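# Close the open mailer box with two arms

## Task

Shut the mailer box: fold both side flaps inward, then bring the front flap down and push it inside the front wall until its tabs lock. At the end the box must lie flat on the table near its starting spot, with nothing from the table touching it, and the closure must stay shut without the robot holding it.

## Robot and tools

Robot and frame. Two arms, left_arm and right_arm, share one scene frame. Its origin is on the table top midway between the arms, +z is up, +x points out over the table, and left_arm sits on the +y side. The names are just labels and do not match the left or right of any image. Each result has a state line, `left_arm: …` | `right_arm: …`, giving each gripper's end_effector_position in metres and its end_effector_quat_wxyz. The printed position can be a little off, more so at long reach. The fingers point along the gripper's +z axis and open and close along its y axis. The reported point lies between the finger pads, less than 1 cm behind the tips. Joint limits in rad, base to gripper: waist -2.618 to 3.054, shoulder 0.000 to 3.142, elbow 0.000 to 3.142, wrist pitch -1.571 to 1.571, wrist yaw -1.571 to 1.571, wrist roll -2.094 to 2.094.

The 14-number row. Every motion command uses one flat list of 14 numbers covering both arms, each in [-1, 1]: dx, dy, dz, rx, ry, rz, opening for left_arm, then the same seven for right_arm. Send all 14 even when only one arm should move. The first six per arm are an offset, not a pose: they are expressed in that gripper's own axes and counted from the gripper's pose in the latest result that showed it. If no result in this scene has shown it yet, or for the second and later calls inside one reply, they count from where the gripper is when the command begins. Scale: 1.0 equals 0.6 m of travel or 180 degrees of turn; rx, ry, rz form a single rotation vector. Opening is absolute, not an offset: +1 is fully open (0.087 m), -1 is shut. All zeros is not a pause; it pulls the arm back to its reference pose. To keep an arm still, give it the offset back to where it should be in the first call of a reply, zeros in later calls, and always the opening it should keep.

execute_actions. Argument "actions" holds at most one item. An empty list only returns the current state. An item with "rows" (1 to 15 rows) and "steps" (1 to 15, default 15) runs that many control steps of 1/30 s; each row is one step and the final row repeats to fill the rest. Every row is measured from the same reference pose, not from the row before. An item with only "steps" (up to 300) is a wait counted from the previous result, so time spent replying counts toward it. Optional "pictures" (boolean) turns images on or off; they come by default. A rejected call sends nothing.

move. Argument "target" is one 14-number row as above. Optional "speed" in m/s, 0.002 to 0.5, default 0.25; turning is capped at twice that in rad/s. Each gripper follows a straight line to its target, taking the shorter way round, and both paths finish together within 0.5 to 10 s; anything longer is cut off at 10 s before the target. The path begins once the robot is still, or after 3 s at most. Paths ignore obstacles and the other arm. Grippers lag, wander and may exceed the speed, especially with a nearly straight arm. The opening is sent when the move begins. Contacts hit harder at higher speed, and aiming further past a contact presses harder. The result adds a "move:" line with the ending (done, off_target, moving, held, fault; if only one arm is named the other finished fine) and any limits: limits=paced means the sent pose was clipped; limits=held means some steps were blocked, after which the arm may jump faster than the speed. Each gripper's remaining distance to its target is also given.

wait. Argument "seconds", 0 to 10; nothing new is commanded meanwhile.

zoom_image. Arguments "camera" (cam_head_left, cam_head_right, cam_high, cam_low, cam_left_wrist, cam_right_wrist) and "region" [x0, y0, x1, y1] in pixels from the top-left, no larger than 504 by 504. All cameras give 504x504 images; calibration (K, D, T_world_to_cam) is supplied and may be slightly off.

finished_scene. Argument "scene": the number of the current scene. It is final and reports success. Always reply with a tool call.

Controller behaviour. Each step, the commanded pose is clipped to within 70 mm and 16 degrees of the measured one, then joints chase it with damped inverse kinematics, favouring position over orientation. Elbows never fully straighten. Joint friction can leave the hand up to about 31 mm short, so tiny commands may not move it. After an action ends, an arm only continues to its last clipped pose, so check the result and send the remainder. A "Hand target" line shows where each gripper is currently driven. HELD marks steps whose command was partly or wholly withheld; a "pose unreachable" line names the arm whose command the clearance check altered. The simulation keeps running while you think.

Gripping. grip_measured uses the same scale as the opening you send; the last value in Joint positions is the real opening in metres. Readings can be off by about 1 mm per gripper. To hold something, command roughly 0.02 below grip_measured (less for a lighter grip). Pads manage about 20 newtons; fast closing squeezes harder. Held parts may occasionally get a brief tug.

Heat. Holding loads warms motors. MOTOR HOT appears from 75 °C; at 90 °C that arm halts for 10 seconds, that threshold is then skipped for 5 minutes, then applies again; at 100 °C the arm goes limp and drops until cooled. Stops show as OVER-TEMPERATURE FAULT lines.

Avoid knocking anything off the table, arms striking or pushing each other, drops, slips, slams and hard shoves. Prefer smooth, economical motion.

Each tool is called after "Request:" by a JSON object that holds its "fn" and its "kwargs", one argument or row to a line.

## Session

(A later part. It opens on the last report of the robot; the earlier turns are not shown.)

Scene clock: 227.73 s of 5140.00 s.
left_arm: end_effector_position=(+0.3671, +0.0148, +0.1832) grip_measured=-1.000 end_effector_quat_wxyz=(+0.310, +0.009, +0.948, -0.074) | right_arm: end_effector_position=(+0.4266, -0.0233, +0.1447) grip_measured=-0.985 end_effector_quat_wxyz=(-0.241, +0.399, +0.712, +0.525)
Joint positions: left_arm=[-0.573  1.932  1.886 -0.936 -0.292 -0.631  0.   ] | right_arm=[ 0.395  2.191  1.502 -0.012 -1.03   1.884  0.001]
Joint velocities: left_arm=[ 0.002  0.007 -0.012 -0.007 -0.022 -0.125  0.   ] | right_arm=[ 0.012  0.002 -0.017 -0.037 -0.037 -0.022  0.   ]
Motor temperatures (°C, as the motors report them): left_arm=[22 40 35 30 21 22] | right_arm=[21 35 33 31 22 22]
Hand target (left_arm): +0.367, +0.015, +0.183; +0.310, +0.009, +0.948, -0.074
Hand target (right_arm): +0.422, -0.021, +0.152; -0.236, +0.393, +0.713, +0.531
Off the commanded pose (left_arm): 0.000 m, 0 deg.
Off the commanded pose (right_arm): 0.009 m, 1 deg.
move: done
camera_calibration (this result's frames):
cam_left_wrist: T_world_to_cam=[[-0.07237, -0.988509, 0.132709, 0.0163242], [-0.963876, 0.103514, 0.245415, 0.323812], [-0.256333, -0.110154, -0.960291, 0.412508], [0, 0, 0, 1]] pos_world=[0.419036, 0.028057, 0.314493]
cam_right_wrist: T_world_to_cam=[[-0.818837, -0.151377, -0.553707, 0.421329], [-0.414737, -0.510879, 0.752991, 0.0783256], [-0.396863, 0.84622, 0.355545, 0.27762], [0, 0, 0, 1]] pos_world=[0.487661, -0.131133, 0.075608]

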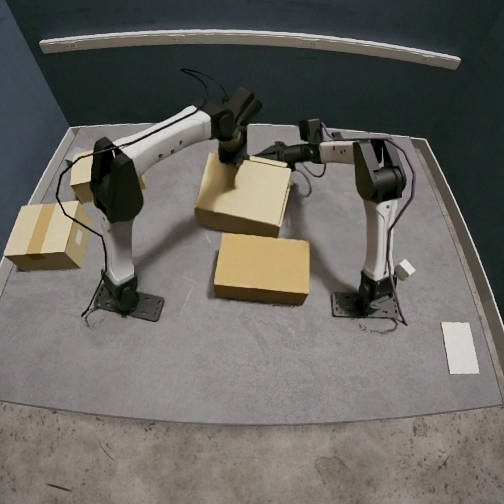

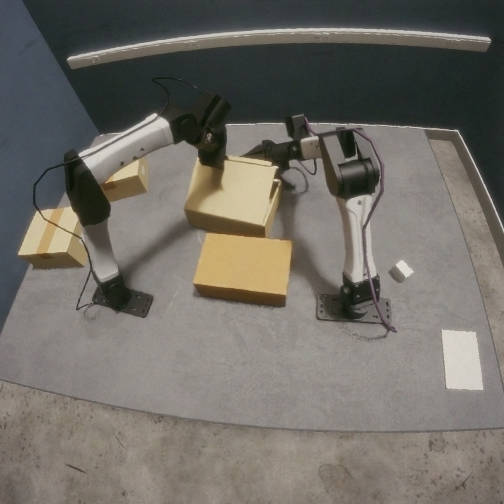

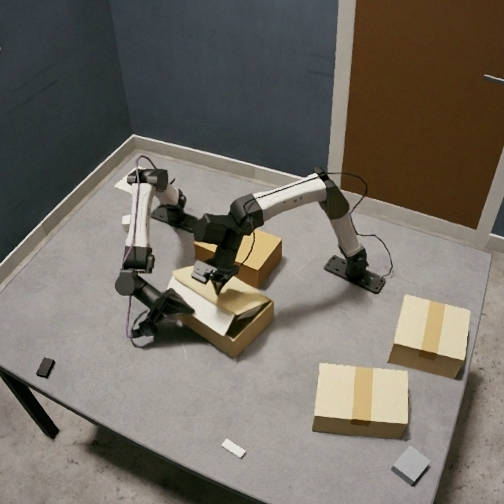

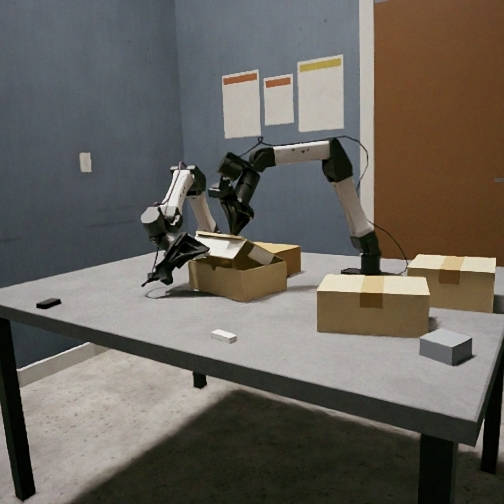

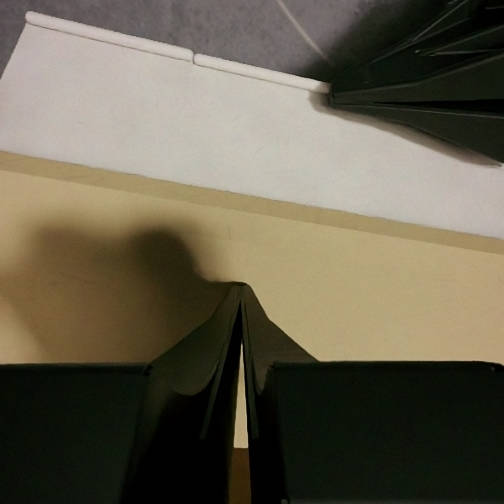

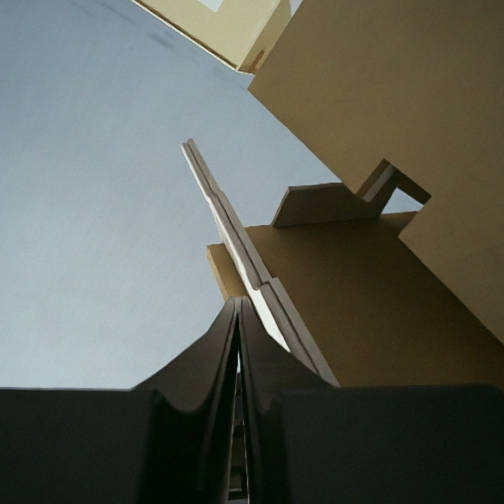

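Request:
{"fn": "move", "kwargs": {
  "target": [0,0,0.0,0,0,0,-1, 0.05,-0.03,0.06,0,0,0,-1],
  "speed": 0.04
}}

Request:
{"fn": "zoom_image", "kwargs": {
  "camera": "cam_low",
  "region": [120,180,320,310]
}}

Scene clock: 233.20 s of 5140.00 s.
left_arm: end_effector_position=(+0.3671, +0.0148, +0.1832) grip_measured=-1.000 end_effector_quat_wxyz=(+0.310, +0.009, +0.948, -0.074) | right_arm: end_effector_position=(+0.4023, +0.0154, +0.1388) grip_measured=-0.985 end_effector_quat_wxyz=(-0.245, +0.402, +0.714, +0.519)
Joint positions: left_arm=[-0.573  1.932  1.886 -0.936 -0.292 -0.631  0.   ] | right_arm=[ 0.494  2.173  1.434  0.11  -0.953  1.988  0.001]
Joint velocities: left_arm=[-0.002 -0.012 -0.037  0.022 -0.037 -0.007  0.   ] | right_arm=[-0.012 -0.007 -0.027 -0.051  0.022  0.11   0.   ]
Motor temperatures (°C, as the motors report them): left_arm=[22 40 35 30 21 22] | right_arm=[21 37 33 31 22 22]
Hand target (left_arm): +0.367, +0.015, +0.183; +0.310, +0.009, +0.948, -0.074
Hand target (right_arm): +0.398, +0.017, +0.145; -0.241, +0.398, +0.713, +0.524
Off the commanded pose (left_arm): 0.000 m, 0 deg.
Off the commanded pose (right_arm): 0.009 m, 1 deg.
After step 90, 0.90 s passed at rest.
move: done
camera_calibration (this result's frames):
cam_left_wrist: T_world_to_cam=[[-0.07237, -0.988509, 0.132709, 0.0163242], [-0.963876, 0.103514, 0.245415, 0.323812], [-0.256333, -0.110154, -0.960291, 0.412508], [0, 0, 0, 1]] pos_world=[0.419036, 0.028057, 0.314493]
cam_right_wrist: T_world_to_cam=[[-0.825127, -0.159098, -0.542082, 0.405073], [-0.403364, -0.505916, 0.762461, 0.0864724], [-0.395554, 0.847783, 0.35327, 0.237034], [0, 0, 0, 1]] pos_world=[0.462877, -0.0927595, 0.0699139]

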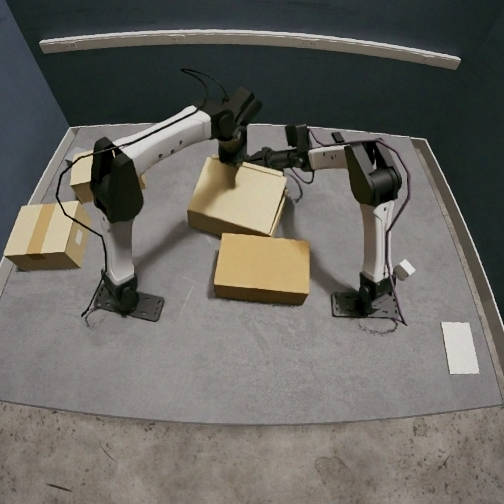

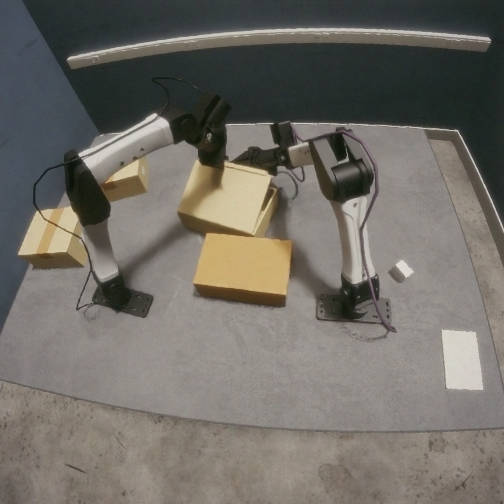

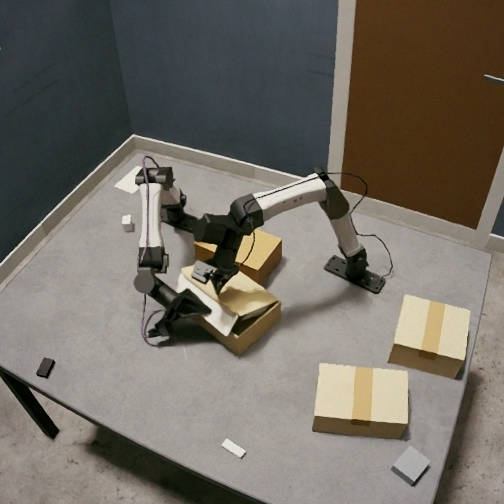

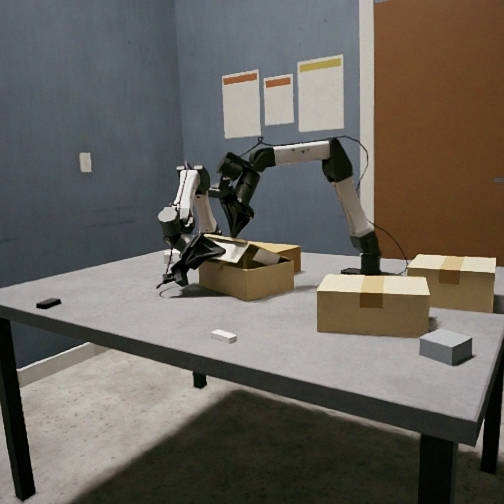

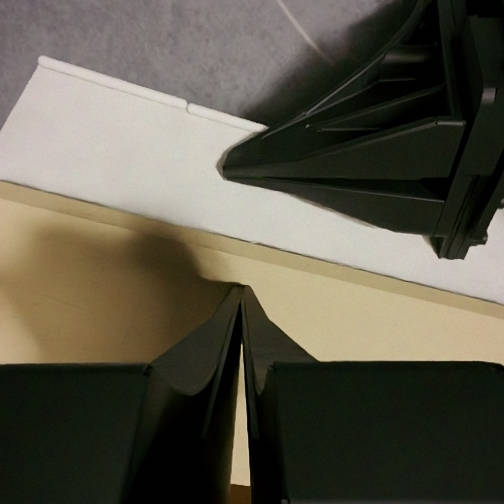

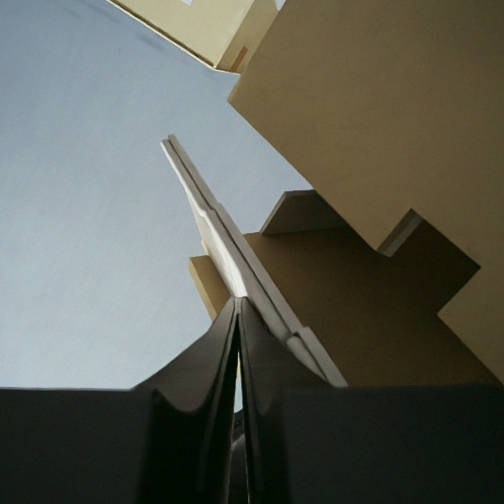

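Region (120, 180, 320, 310) of cam_low's 504x504 image, scaled by 2.520, with more detail than that image has; it fills the top 328 rows of this view, and the rest is white.

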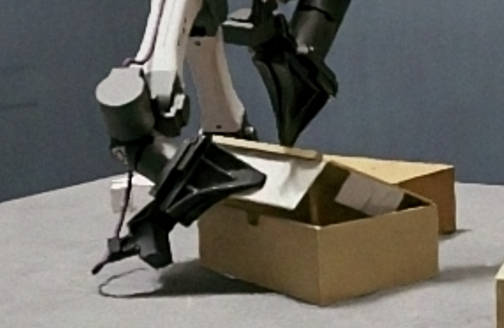

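Request:
{"fn": "move", "kwargs": {
  "target": [0.045,0,0.06,0,0,0,-1, -0.02,-0.015,0.01,0,0,0,-1],
  "speed": 0.03
}}

Request:
{"fn": "zoom_image", "kwargs": {
  "camera": "cam_low",
  "region": [120,180,320,310]
}}

Scene clock: 238.63 s of 5140.00 s.
left_arm: end_effector_position=(+0.3729, +0.0104, +0.1460) grip_measured=-1.000 end_effector_quat_wxyz=(+0.316, +0.006, +0.946, -0.076) | right_arm: end_effector_position=(+0.4052, +0.0165, +0.1338) grip_measured=-0.985 end_effector_quat_wxyz=(-0.241, +0.400, +0.713, +0.523)
Joint positions: left_arm=[-0.573  1.932  1.732 -0.77  -0.297 -0.636  0.   ] | right_arm=[ 0.494  2.19   1.434  0.139 -0.949  1.99   0.001]
Joint velocities: left_arm=[-0.007 -0.007  0.007 -0.007 -0.037  0.007  0.   ] | right_arm=[-0.002 -0.017 -0.007  0.066  0.037 -0.095  0.   ]
Motor temperatures (°C, as the motors report them): left_arm=[22 41 35 30 21 22] | right_arm=[21 38 33 31 22 22]
Hand target (left_arm): +0.367, +0.009, +0.139; +0.310, +0.009, +0.948, -0.074
Hand target (right_arm): +0.402, +0.016, +0.123; -0.245, +0.401, +0.714, +0.519
Off the commanded pose (left_arm): 0.010 m, 1 deg.
Off the commanded pose (right_arm): 0.012 m, 1 deg.
After step 90, 0.63 s passed at rest.
move: off_target (right_arm)
camera_calibration (this result's frames):
cam_left_wrist: T_world_to_cam=[[-0.0676969, -0.987869, 0.139758, 0.0145393], [-0.96705, 0.0994272, 0.234367, 0.341794], [-0.245419, -0.119287, -0.96205, 0.374142], [0, 0, 0, 1]] pos_world=[0.423338, 0.0250097, 0.277806]
cam_right_wrist: T_world_to_cam=[[-0.820148, -0.153998, -0.551037, 0.403994], [-0.413217, -0.506714, 0.756632, 0.096802], [-0.395738, 0.848248, 0.351946, 0.23932], [0, 0, 0, 1]] pos_world=[0.466043, -0.091738, 0.0651442]

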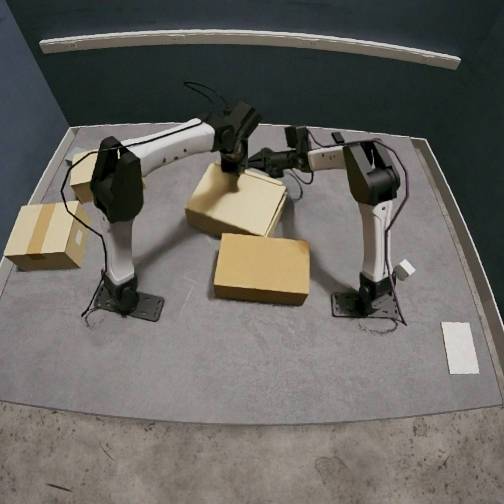

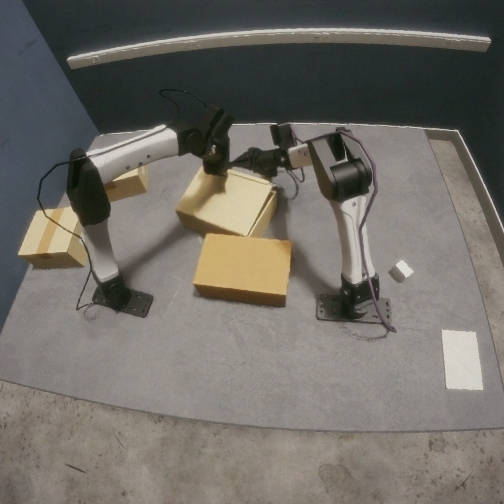

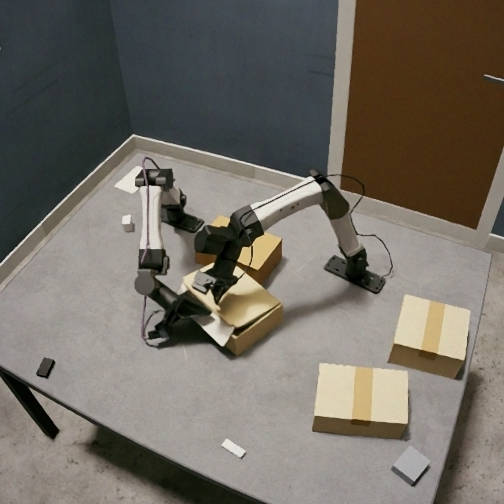

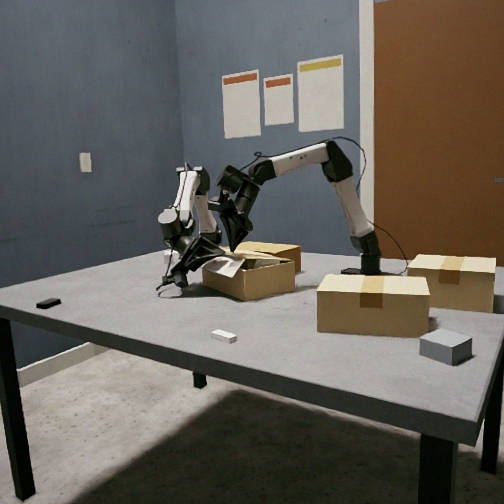

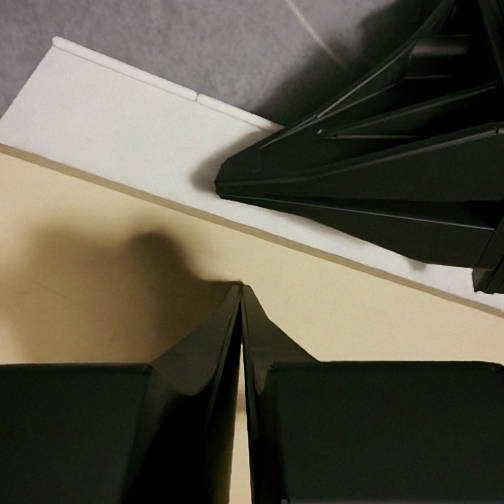

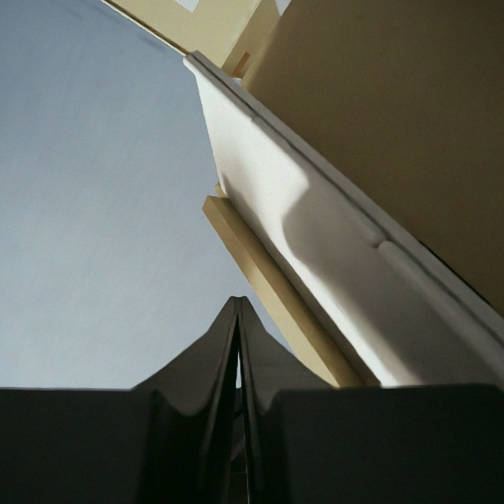

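Region (120, 180, 320, 310) of cam_low's 504x504 image, scaled by 2.520, with more detail than that image has; it fills the top 328 rows of this view, and the rest is white.

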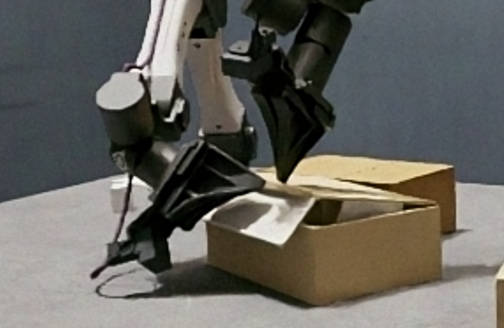

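Request:
{"fn": "move", "kwargs": {
  "target": [-0.1,0,-0.15,0,0,0,-1, -0.08,0.1,-0.2,0,0,0,-1],
  "speed": 0.1
}}

Request:
{"fn": "move", "kwargs": {
  "target": [0.1,0.3,-0.05,0,0,0,-1, 0,0,0,0,0,0,-1],
  "speed": 0.15
}}

Scene clock: 244.90 s of 5140.00 s.
left_arm: end_effector_position=(+0.3658, +0.0227, +0.2600) grip_measured=-1.000 end_effector_quat_wxyz=(+0.329, +0.004, +0.940, -0.086) | right_arm: end_effector_position=(+0.4700, -0.1033, +0.1711) grip_measured=-0.985 end_effector_quat_wxyz=(-0.239, +0.404, +0.711, +0.524)
Joint positions: left_arm=[-0.563  1.977  2.251 -1.207 -0.294 -0.625  0.   ] | right_arm=[ 0.207  2.266  1.798 -0.494 -1.148  1.597  0.001]
Joint velocities: left_arm=[ 0.012 -0.017  0.002  0.066  0.007  0.081  0.   ] | right_arm=[-0.027  0.002  0.007 -0.037  0.066  0.037 -0.   ]
Motor temperatures (°C, as the motors report them): left_arm=[22 41 35 30 21 22] | right_arm=[21 38 33 31 22 22]
Hand target (left_arm): +0.366, +0.026, +0.253; +0.316, +0.006, +0.946, -0.077
Hand target (right_arm): +0.472, -0.103, +0.172; -0.241, +0.401, +0.711, +0.525
Off the commanded pose (left_arm): 0.008 m, 2 deg.
Off the commanded pose (right_arm): 0.003 m, 1 deg.
After step 90, 1.17 s passed at rest.
move: done
camera_calibration (this result's frames):
cam_left_wrist: T_world_to_cam=[[-0.0725722, -0.984772, 0.157977, 0.00729136], [-0.973253, 0.104541, 0.204574, 0.316895], [-0.217974, -0.138905, -0.966019, 0.474975], [0, 0, 0, 1]] pos_world=[0.41248, 0.0400281, 0.392854]
cam_right_wrist: T_world_to_cam=[[-0.823064, -0.144453, -0.549271, 0.461306], [-0.41711, -0.502639, 0.757214, 0.0367849], [-0.385467, 0.852342, 0.353452, 0.348804], [0, 0, 0, 1]] pos_world=[0.52948, -0.212174, 0.102243]

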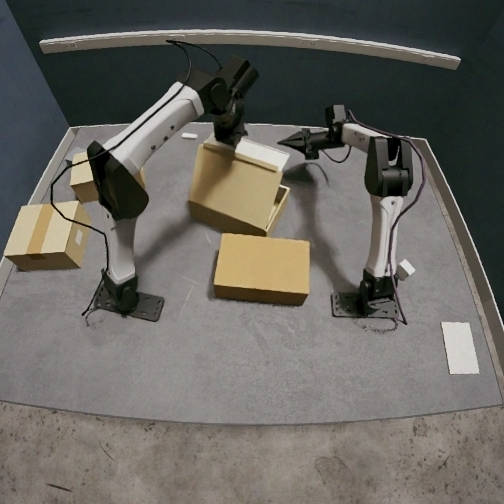

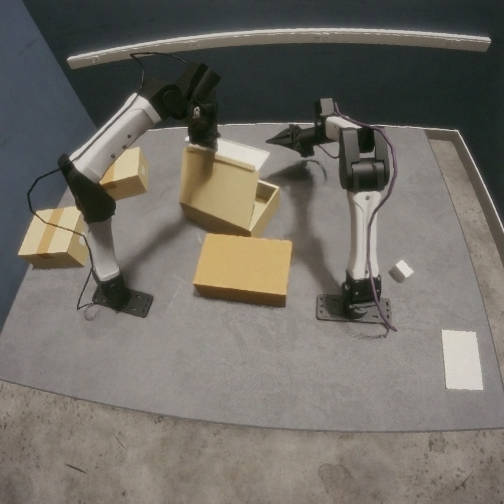

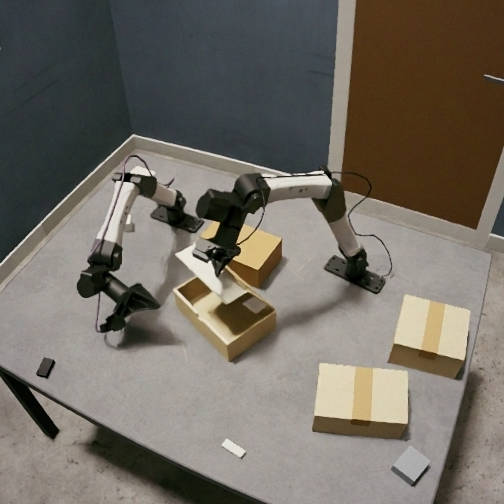

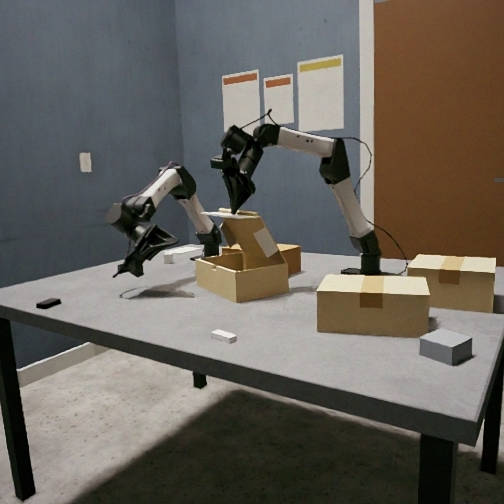

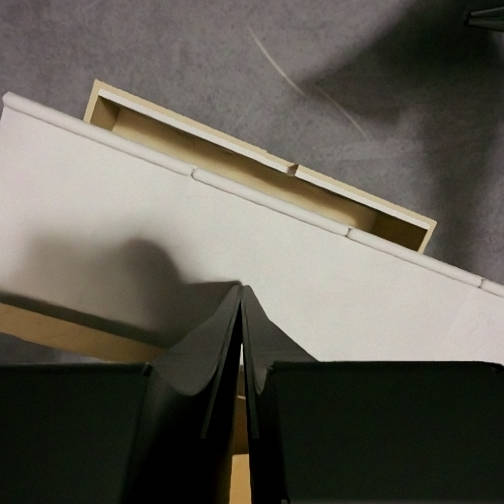

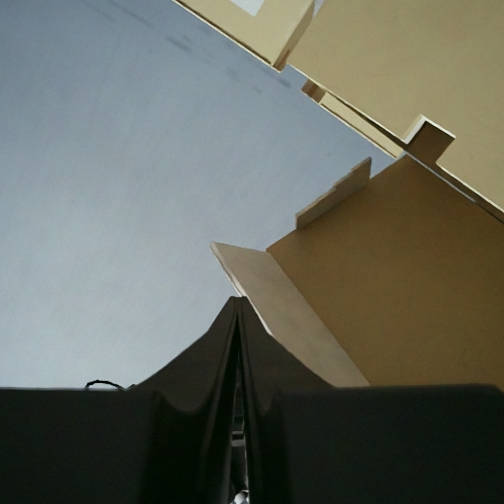

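Scene clock: 246.73 s of 5140.00 s.
left_arm: end_effector_position=(+0.3124, +0.1986, +0.2267) grip_measured=-1.000 end_effector_quat_wxyz=(+0.340, +0.004, +0.937, -0.082) | right_arm: end_effector_position=(+0.4699, -0.1034, +0.1711) grip_measured=-0.985 end_effector_quat_wxyz=(-0.239, +0.404, +0.711, +0.524)
Joint positions: left_arm=[-0.182  1.328  1.378 -0.909 -0.07  -0.315  0.   ] | right_arm=[ 0.207  2.266  1.798 -0.495 -1.148  1.596  0.001]
Joint velocities: left_arm=[ 0.002 -0.002 -0.007 -0.066  0.037  0.081  0.   ] | right_arm=[ 0.007 -0.002  0.017 -0.037 -0.022 -0.051 -0.   ]
Motor temperatures (°C, as the motors report them): left_arm=[22 41 35 30 21 22] | right_arm=[21 38 33 31 22 22]
Hand target (left_arm): +0.309, +0.201, +0.220; +0.333, +0.006, +0.939, -0.082
Hand target (right_arm): +0.470, -0.103, +0.171; -0.239, +0.404, +0.711, +0.524
Off the commanded pose (left_arm): 0.010 m, 1 deg.
Off the commanded pose (right_arm): 0.000 m, 0 deg.
move: done
camera_calibration (this result's frames):
cam_left_wrist: T_world_to_cam=[[-0.0720744, -0.986081, 0.149832, 0.183867], [-0.978114, 0.0992766, 0.182857, 0.260819], [-0.195187, -0.133373, -0.971655, 0.448657], [0, 0, 0, 1]] pos_world=[0.355935, 0.215253, 0.360698]
cam_right_wrist: T_world_to_cam=[[-0.823056, -0.14461, -0.549242, 0.461224], [-0.417031, -0.502622, 0.757269, 0.036742], [-0.38557, 0.852326, 0.353379, 0.348863], [0, 0, 0, 1]] pos_world=[0.529447, -0.21218, 0.102219]

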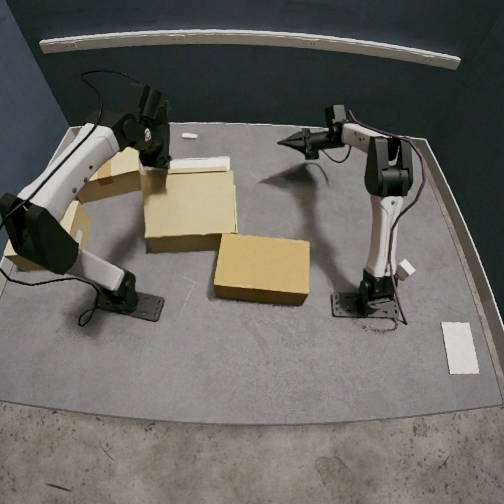

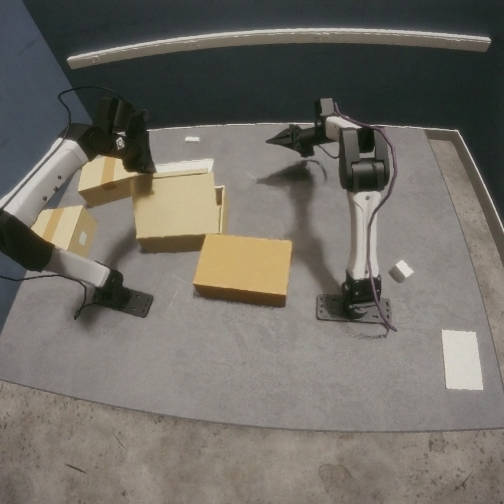

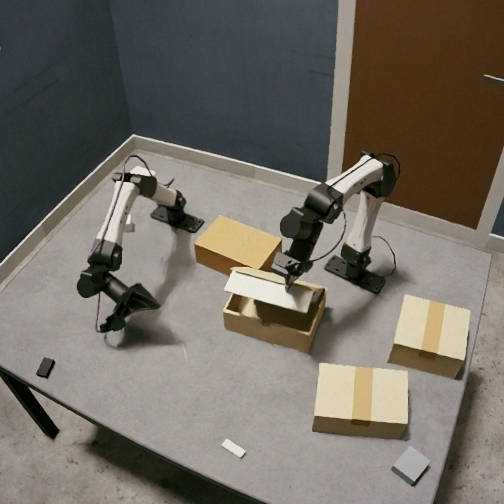

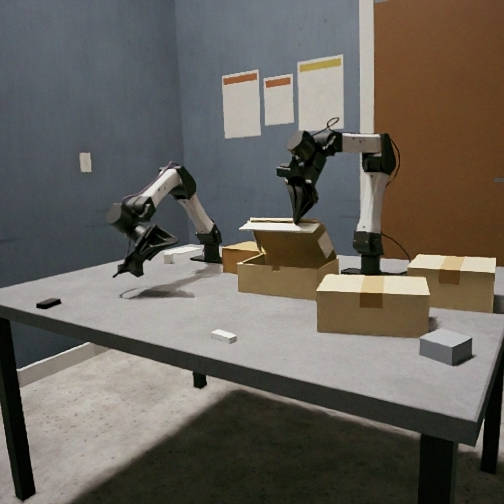

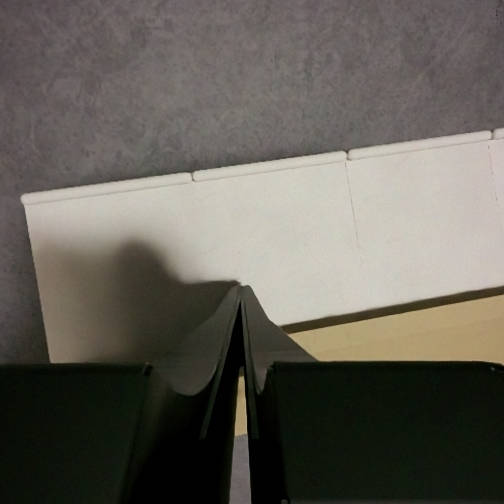

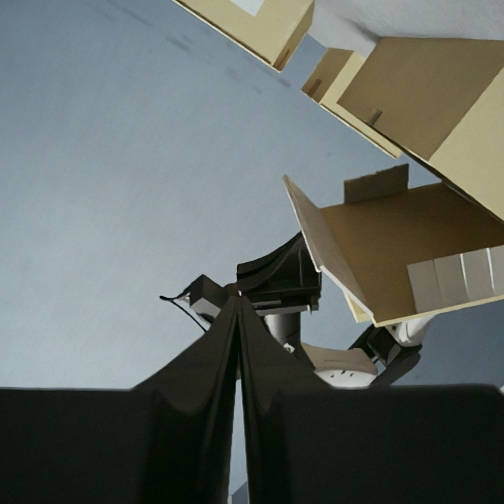

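Request:
{"fn": "move", "kwargs": {
  "target": [-0.075,-0.017,-0.09,0,0,0,-1, 0,0,0,0,0,0,-1],
  "speed": 0.1
}}

Request:
{"fn": "move", "kwargs": {
  "target": [0.218,-0.017,-0.18,0,0,0,-1, 0,0,0,0,0,0,-1],
  "speed": 0.15
}}

Request:
{"fn": "move", "kwargs": {
  "target": [0.256,0.06,0.30,0,0,0,-1, 0,0,0,0,0,0,-1],
  "speed": 0.15
}}

Scene clock: 251.27 s of 5140.00 s.
left_arm: end_effector_position=(+0.3135, +0.1979, +0.3020) grip_measured=-1.000 end_effector_quat_wxyz=(+0.354, +0.005, +0.931, -0.088) | right_arm: end_effector_position=(+0.4699, -0.1034, +0.1711) grip_measured=-0.985 end_effector_quat_wxyz=(-0.239, +0.404, +0.711, +0.524)
Joint positions: left_arm=[-0.182  1.424  1.762 -1.165 -0.068 -0.313  0.   ] | right_arm=[ 0.207  2.266  1.798 -0.495 -1.148  1.596  0.001]
Joint velocities: left_arm=[-0.012  0.012  0.012 -0.037 -0.007  0.037  0.   ] | right_arm=[-0.002 -0.002 -0.022 -0.007  0.037 -0.081  0.   ]
Motor temperatures (°C, as the motors report them): left_arm=[22 40 35 30 21 22] | right_arm=[21 39 33 31 22 22]
Hand target (left_arm): +0.312, +0.199, +0.297; +0.340, +0.004, +0.937, -0.083
Hand target (right_arm): +0.470, -0.103, +0.171; -0.239, +0.404, +0.711, +0.524
Off the commanded pose (left_arm): 0.005 m, 2 deg.
Off the commanded pose (right_arm): 0.000 m, 0 deg.
After step 90, 0.20 s passed at rest.
move: done
camera_calibration (this result's frames):
cam_left_wrist: T_world_to_cam=[[-0.0794518, -0.984128, 0.15868, 0.17125], [-0.982967, 0.103811, 0.151655, 0.25828], [-0.16572, -0.143928, -0.975613, 0.515939], [0, 0, 0, 1]] pos_world=[0.352988, 0.215978, 0.437014]
cam_right_wrist: T_world_to_cam=[[-0.823056, -0.14461, -0.549242, 0.461224], [-0.417031, -0.502622, 0.757269, 0.036742], [-0.38557, 0.852326, 0.353379, 0.348863], [0, 0, 0, 1]] pos_world=[0.529447, -0.21218, 0.102219]

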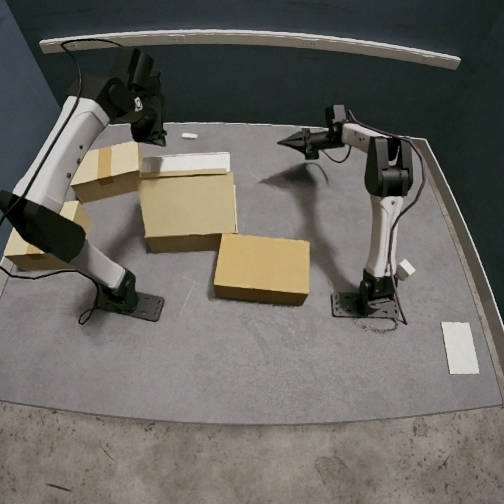

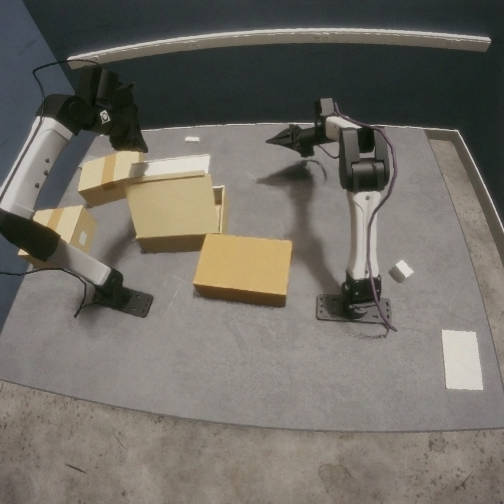

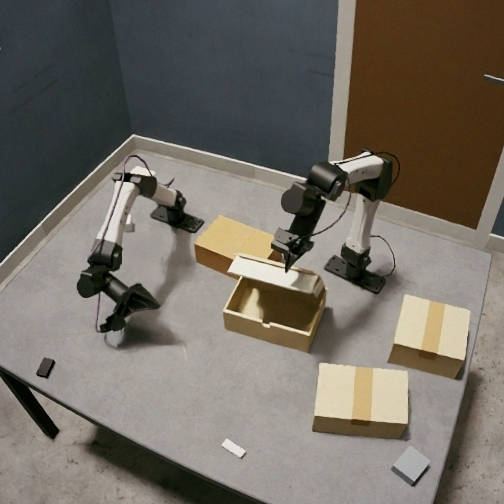

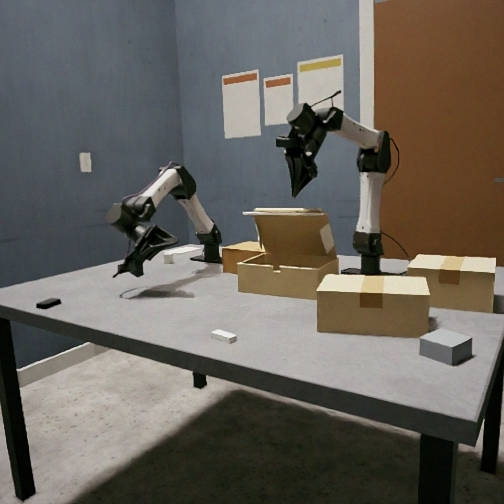

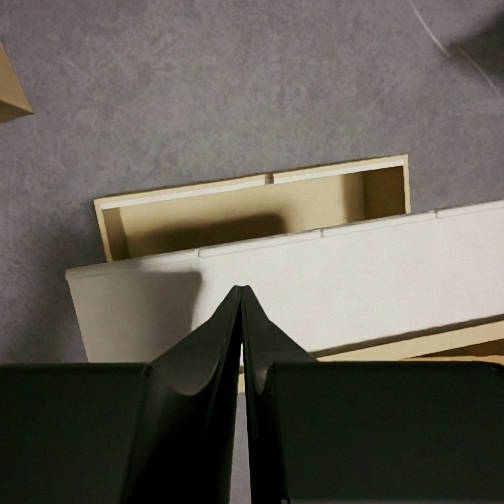

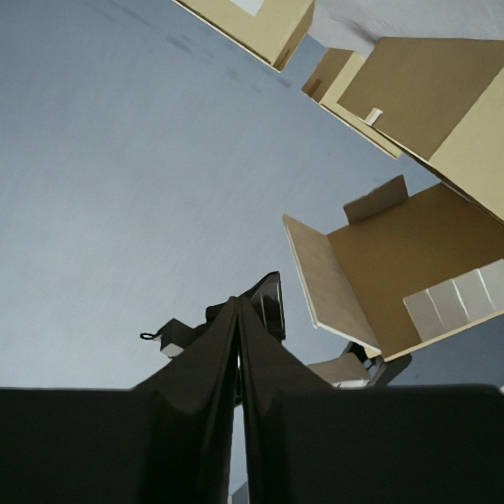

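Scene clock: 253.10 s of 5140.00 s.
left_arm: end_effector_position=(+0.1480, +0.1931, +0.3061) grip_measured=-1.000 end_effector_quat_wxyz=(+0.359, -0.003, +0.927, -0.108) | right_arm: end_effector_position=(+0.4699, -0.1034, +0.1711) grip_measured=-0.985 end_effector_quat_wxyz=(-0.239, +0.404, +0.711, +0.524)
Joint positions: left_arm=[-0.761  1.014  1.573 -1.471 -0.429 -0.787  0.   ] | right_arm=[ 0.207  2.266  1.798 -0.495 -1.148  1.596  0.001]
Joint velocities: left_arm=[-0.002 -0.007 -0.007 -0.037 -0.022 -0.022  0.   ] | right_arm=[-0.007 -0.012 -0.002  0.125 -0.066 -0.066  0.   ]
Motor temperatures (°C, as the motors report them): left_arm=[22 39 35 30 21 22] | right_arm=[21 39 33 31 22 22]
Hand target (left_arm): +0.143, +0.198, +0.298; +0.348, +0.002, +0.933, -0.093
Hand target (right_arm): +0.470, -0.103, +0.171; -0.239, +0.404, +0.711, +0.524
Off the commanded pose (left_arm): 0.012 m, 3 deg.
Off the commanded pose (right_arm): 0.000 m, 0 deg.
move: off_target (left_arm)
camera_calibration (this result's frames):
cam_left_wrist: T_world_to_cam=[[-0.0807513, -0.976517, 0.199734, 0.138824], [-0.984564, 0.109366, 0.136649, 0.0992072], [-0.155284, -0.185616, -0.970275, 0.496745], [0, 0, 0, 1]] pos_world=[0.186023, 0.216918, 0.440694]
cam_right_wrist: T_world_to_cam=[[-0.823056, -0.14461, -0.549242, 0.461224], [-0.417031, -0.502622, 0.757269, 0.036742], [-0.38557, 0.852326, 0.353379, 0.348863], [0, 0, 0, 1]] pos_world=[0.529447, -0.21218, 0.102219]

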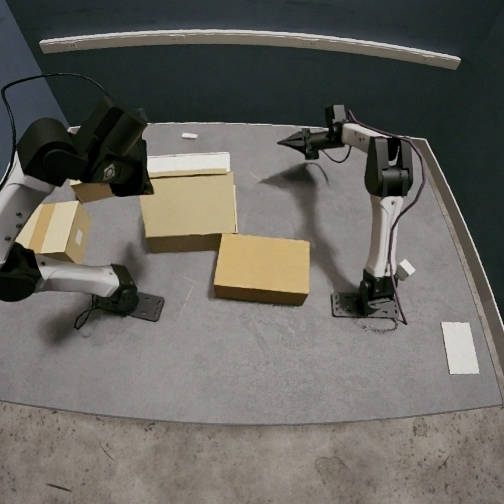

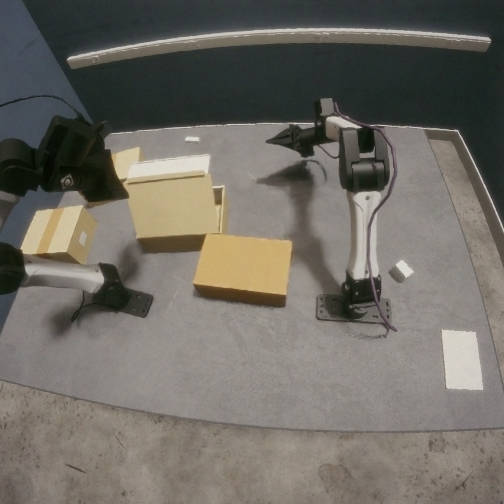

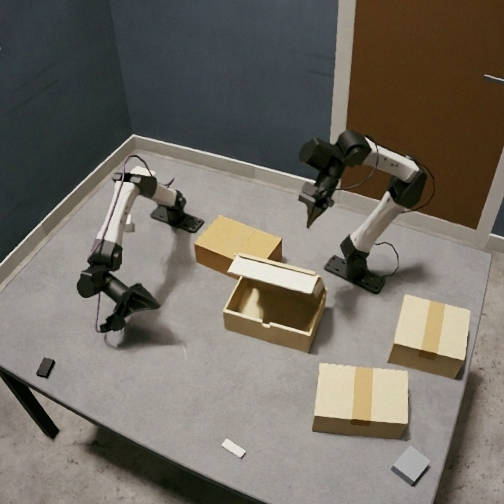

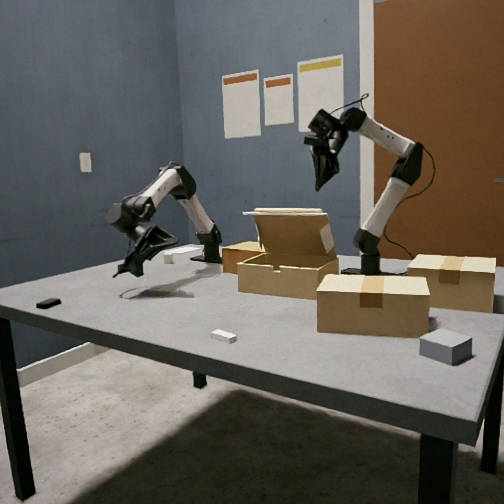

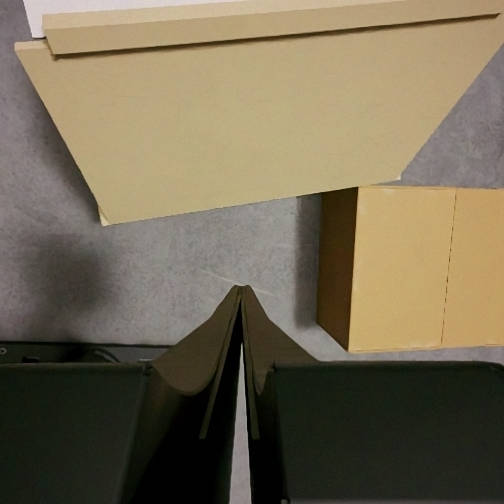

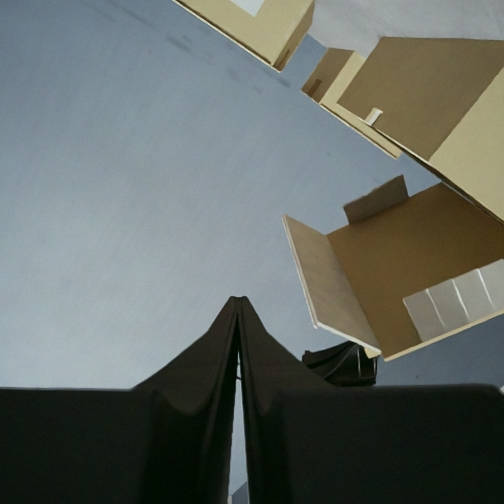

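Scene clock: 255.40 s of 5140.00 s.
left_arm: end_effector_position=(+0.1598, +0.1778, +0.0758) grip_measured=-1.000 end_effector_quat_wxyz=(+0.363, -0.007, +0.925, -0.112) | right_arm: end_effector_position=(+0.4699, -0.1034, +0.1711) grip_measured=-0.985 end_effector_quat_wxyz=(-0.239, +0.404, +0.711, +0.524)
Joint positions: left_arm=[-0.761  0.718  0.476 -0.66  -0.432 -0.792  0.   ] | right_arm=[ 0.207  2.266  1.798 -0.495 -1.148  1.596  0.001]
Joint velocities: left_arm=[ 0.022 -0.002  0.012  0.007 -0.007 -0.022  0.   ] | right_arm=[ 0.012 -0.022 -0.002 -0.11   0.051  0.007 -0.001]
Motor temperatures (°C, as the motors report them): left_arm=[22 38 35 30 21 22] | right_arm=[21 39 33 30 22 22]
Hand target (left_arm): +0.157, +0.179, +0.068; +0.359, -0.003, +0.927, -0.108
Hand target (right_arm): +0.470, -0.103, +0.171; -0.239, +0.404, +0.711, +0.524
Off the commanded pose (left_arm): 0.009 m, 1 deg.
Off the commanded pose (right_arm): 0.000 m, 0 deg.
move: done
camera_calibration (this result's frames):
cam_left_wrist: T_world_to_cam=[[-0.076294, -0.974872, 0.209295, 0.169129], [-0.986096, 0.104851, 0.128922, 0.145668], [-0.147627, -0.196549, -0.969317, 0.272968], [0, 0, 0, 1]] pos_world=[0.196843, 0.203257, 0.210415]
cam_right_wrist: T_world_to_cam=[[-0.823056, -0.14461, -0.549242, 0.461224], [-0.417031, -0.502622, 0.757269, 0.036742], [-0.38557, 0.852326, 0.353379, 0.348863], [0, 0, 0, 1]] pos_world=[0.529447, -0.21218, 0.102219]

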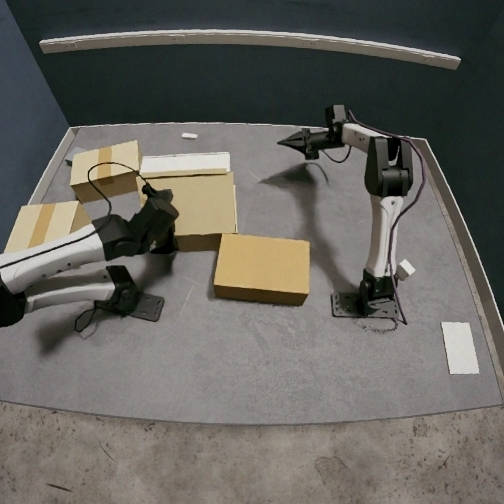

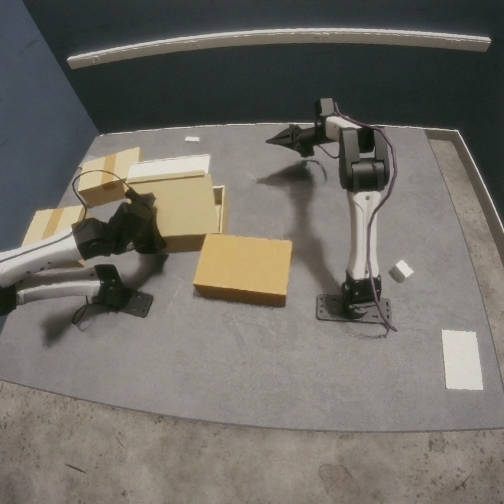

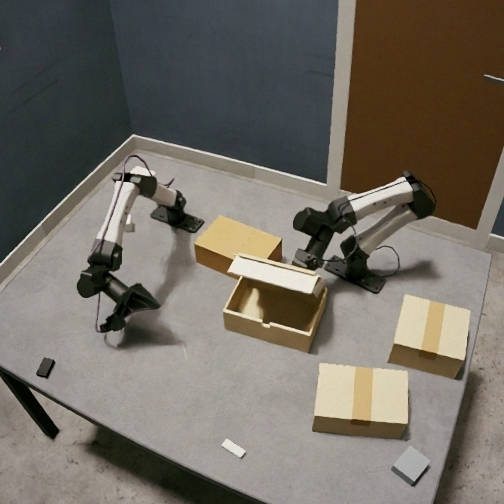

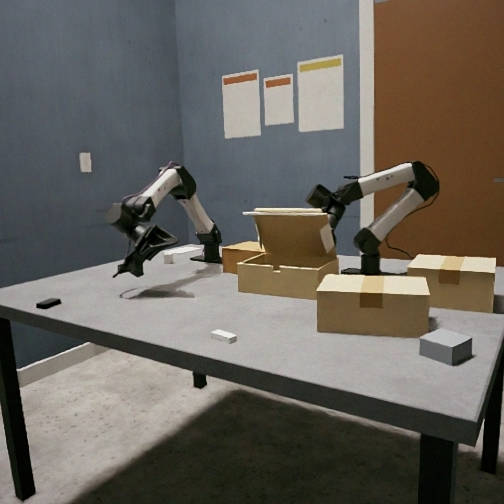

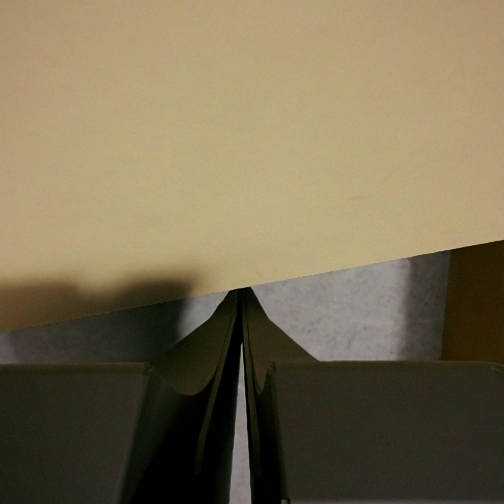

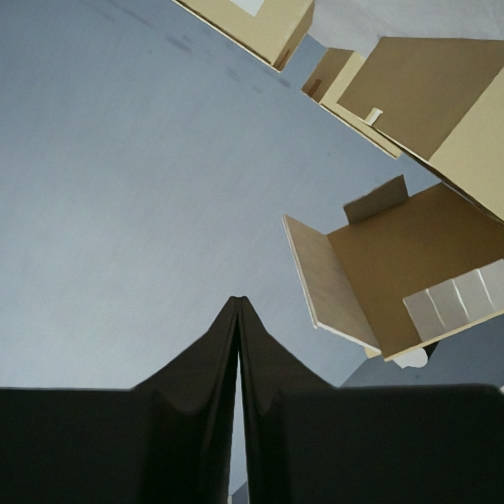

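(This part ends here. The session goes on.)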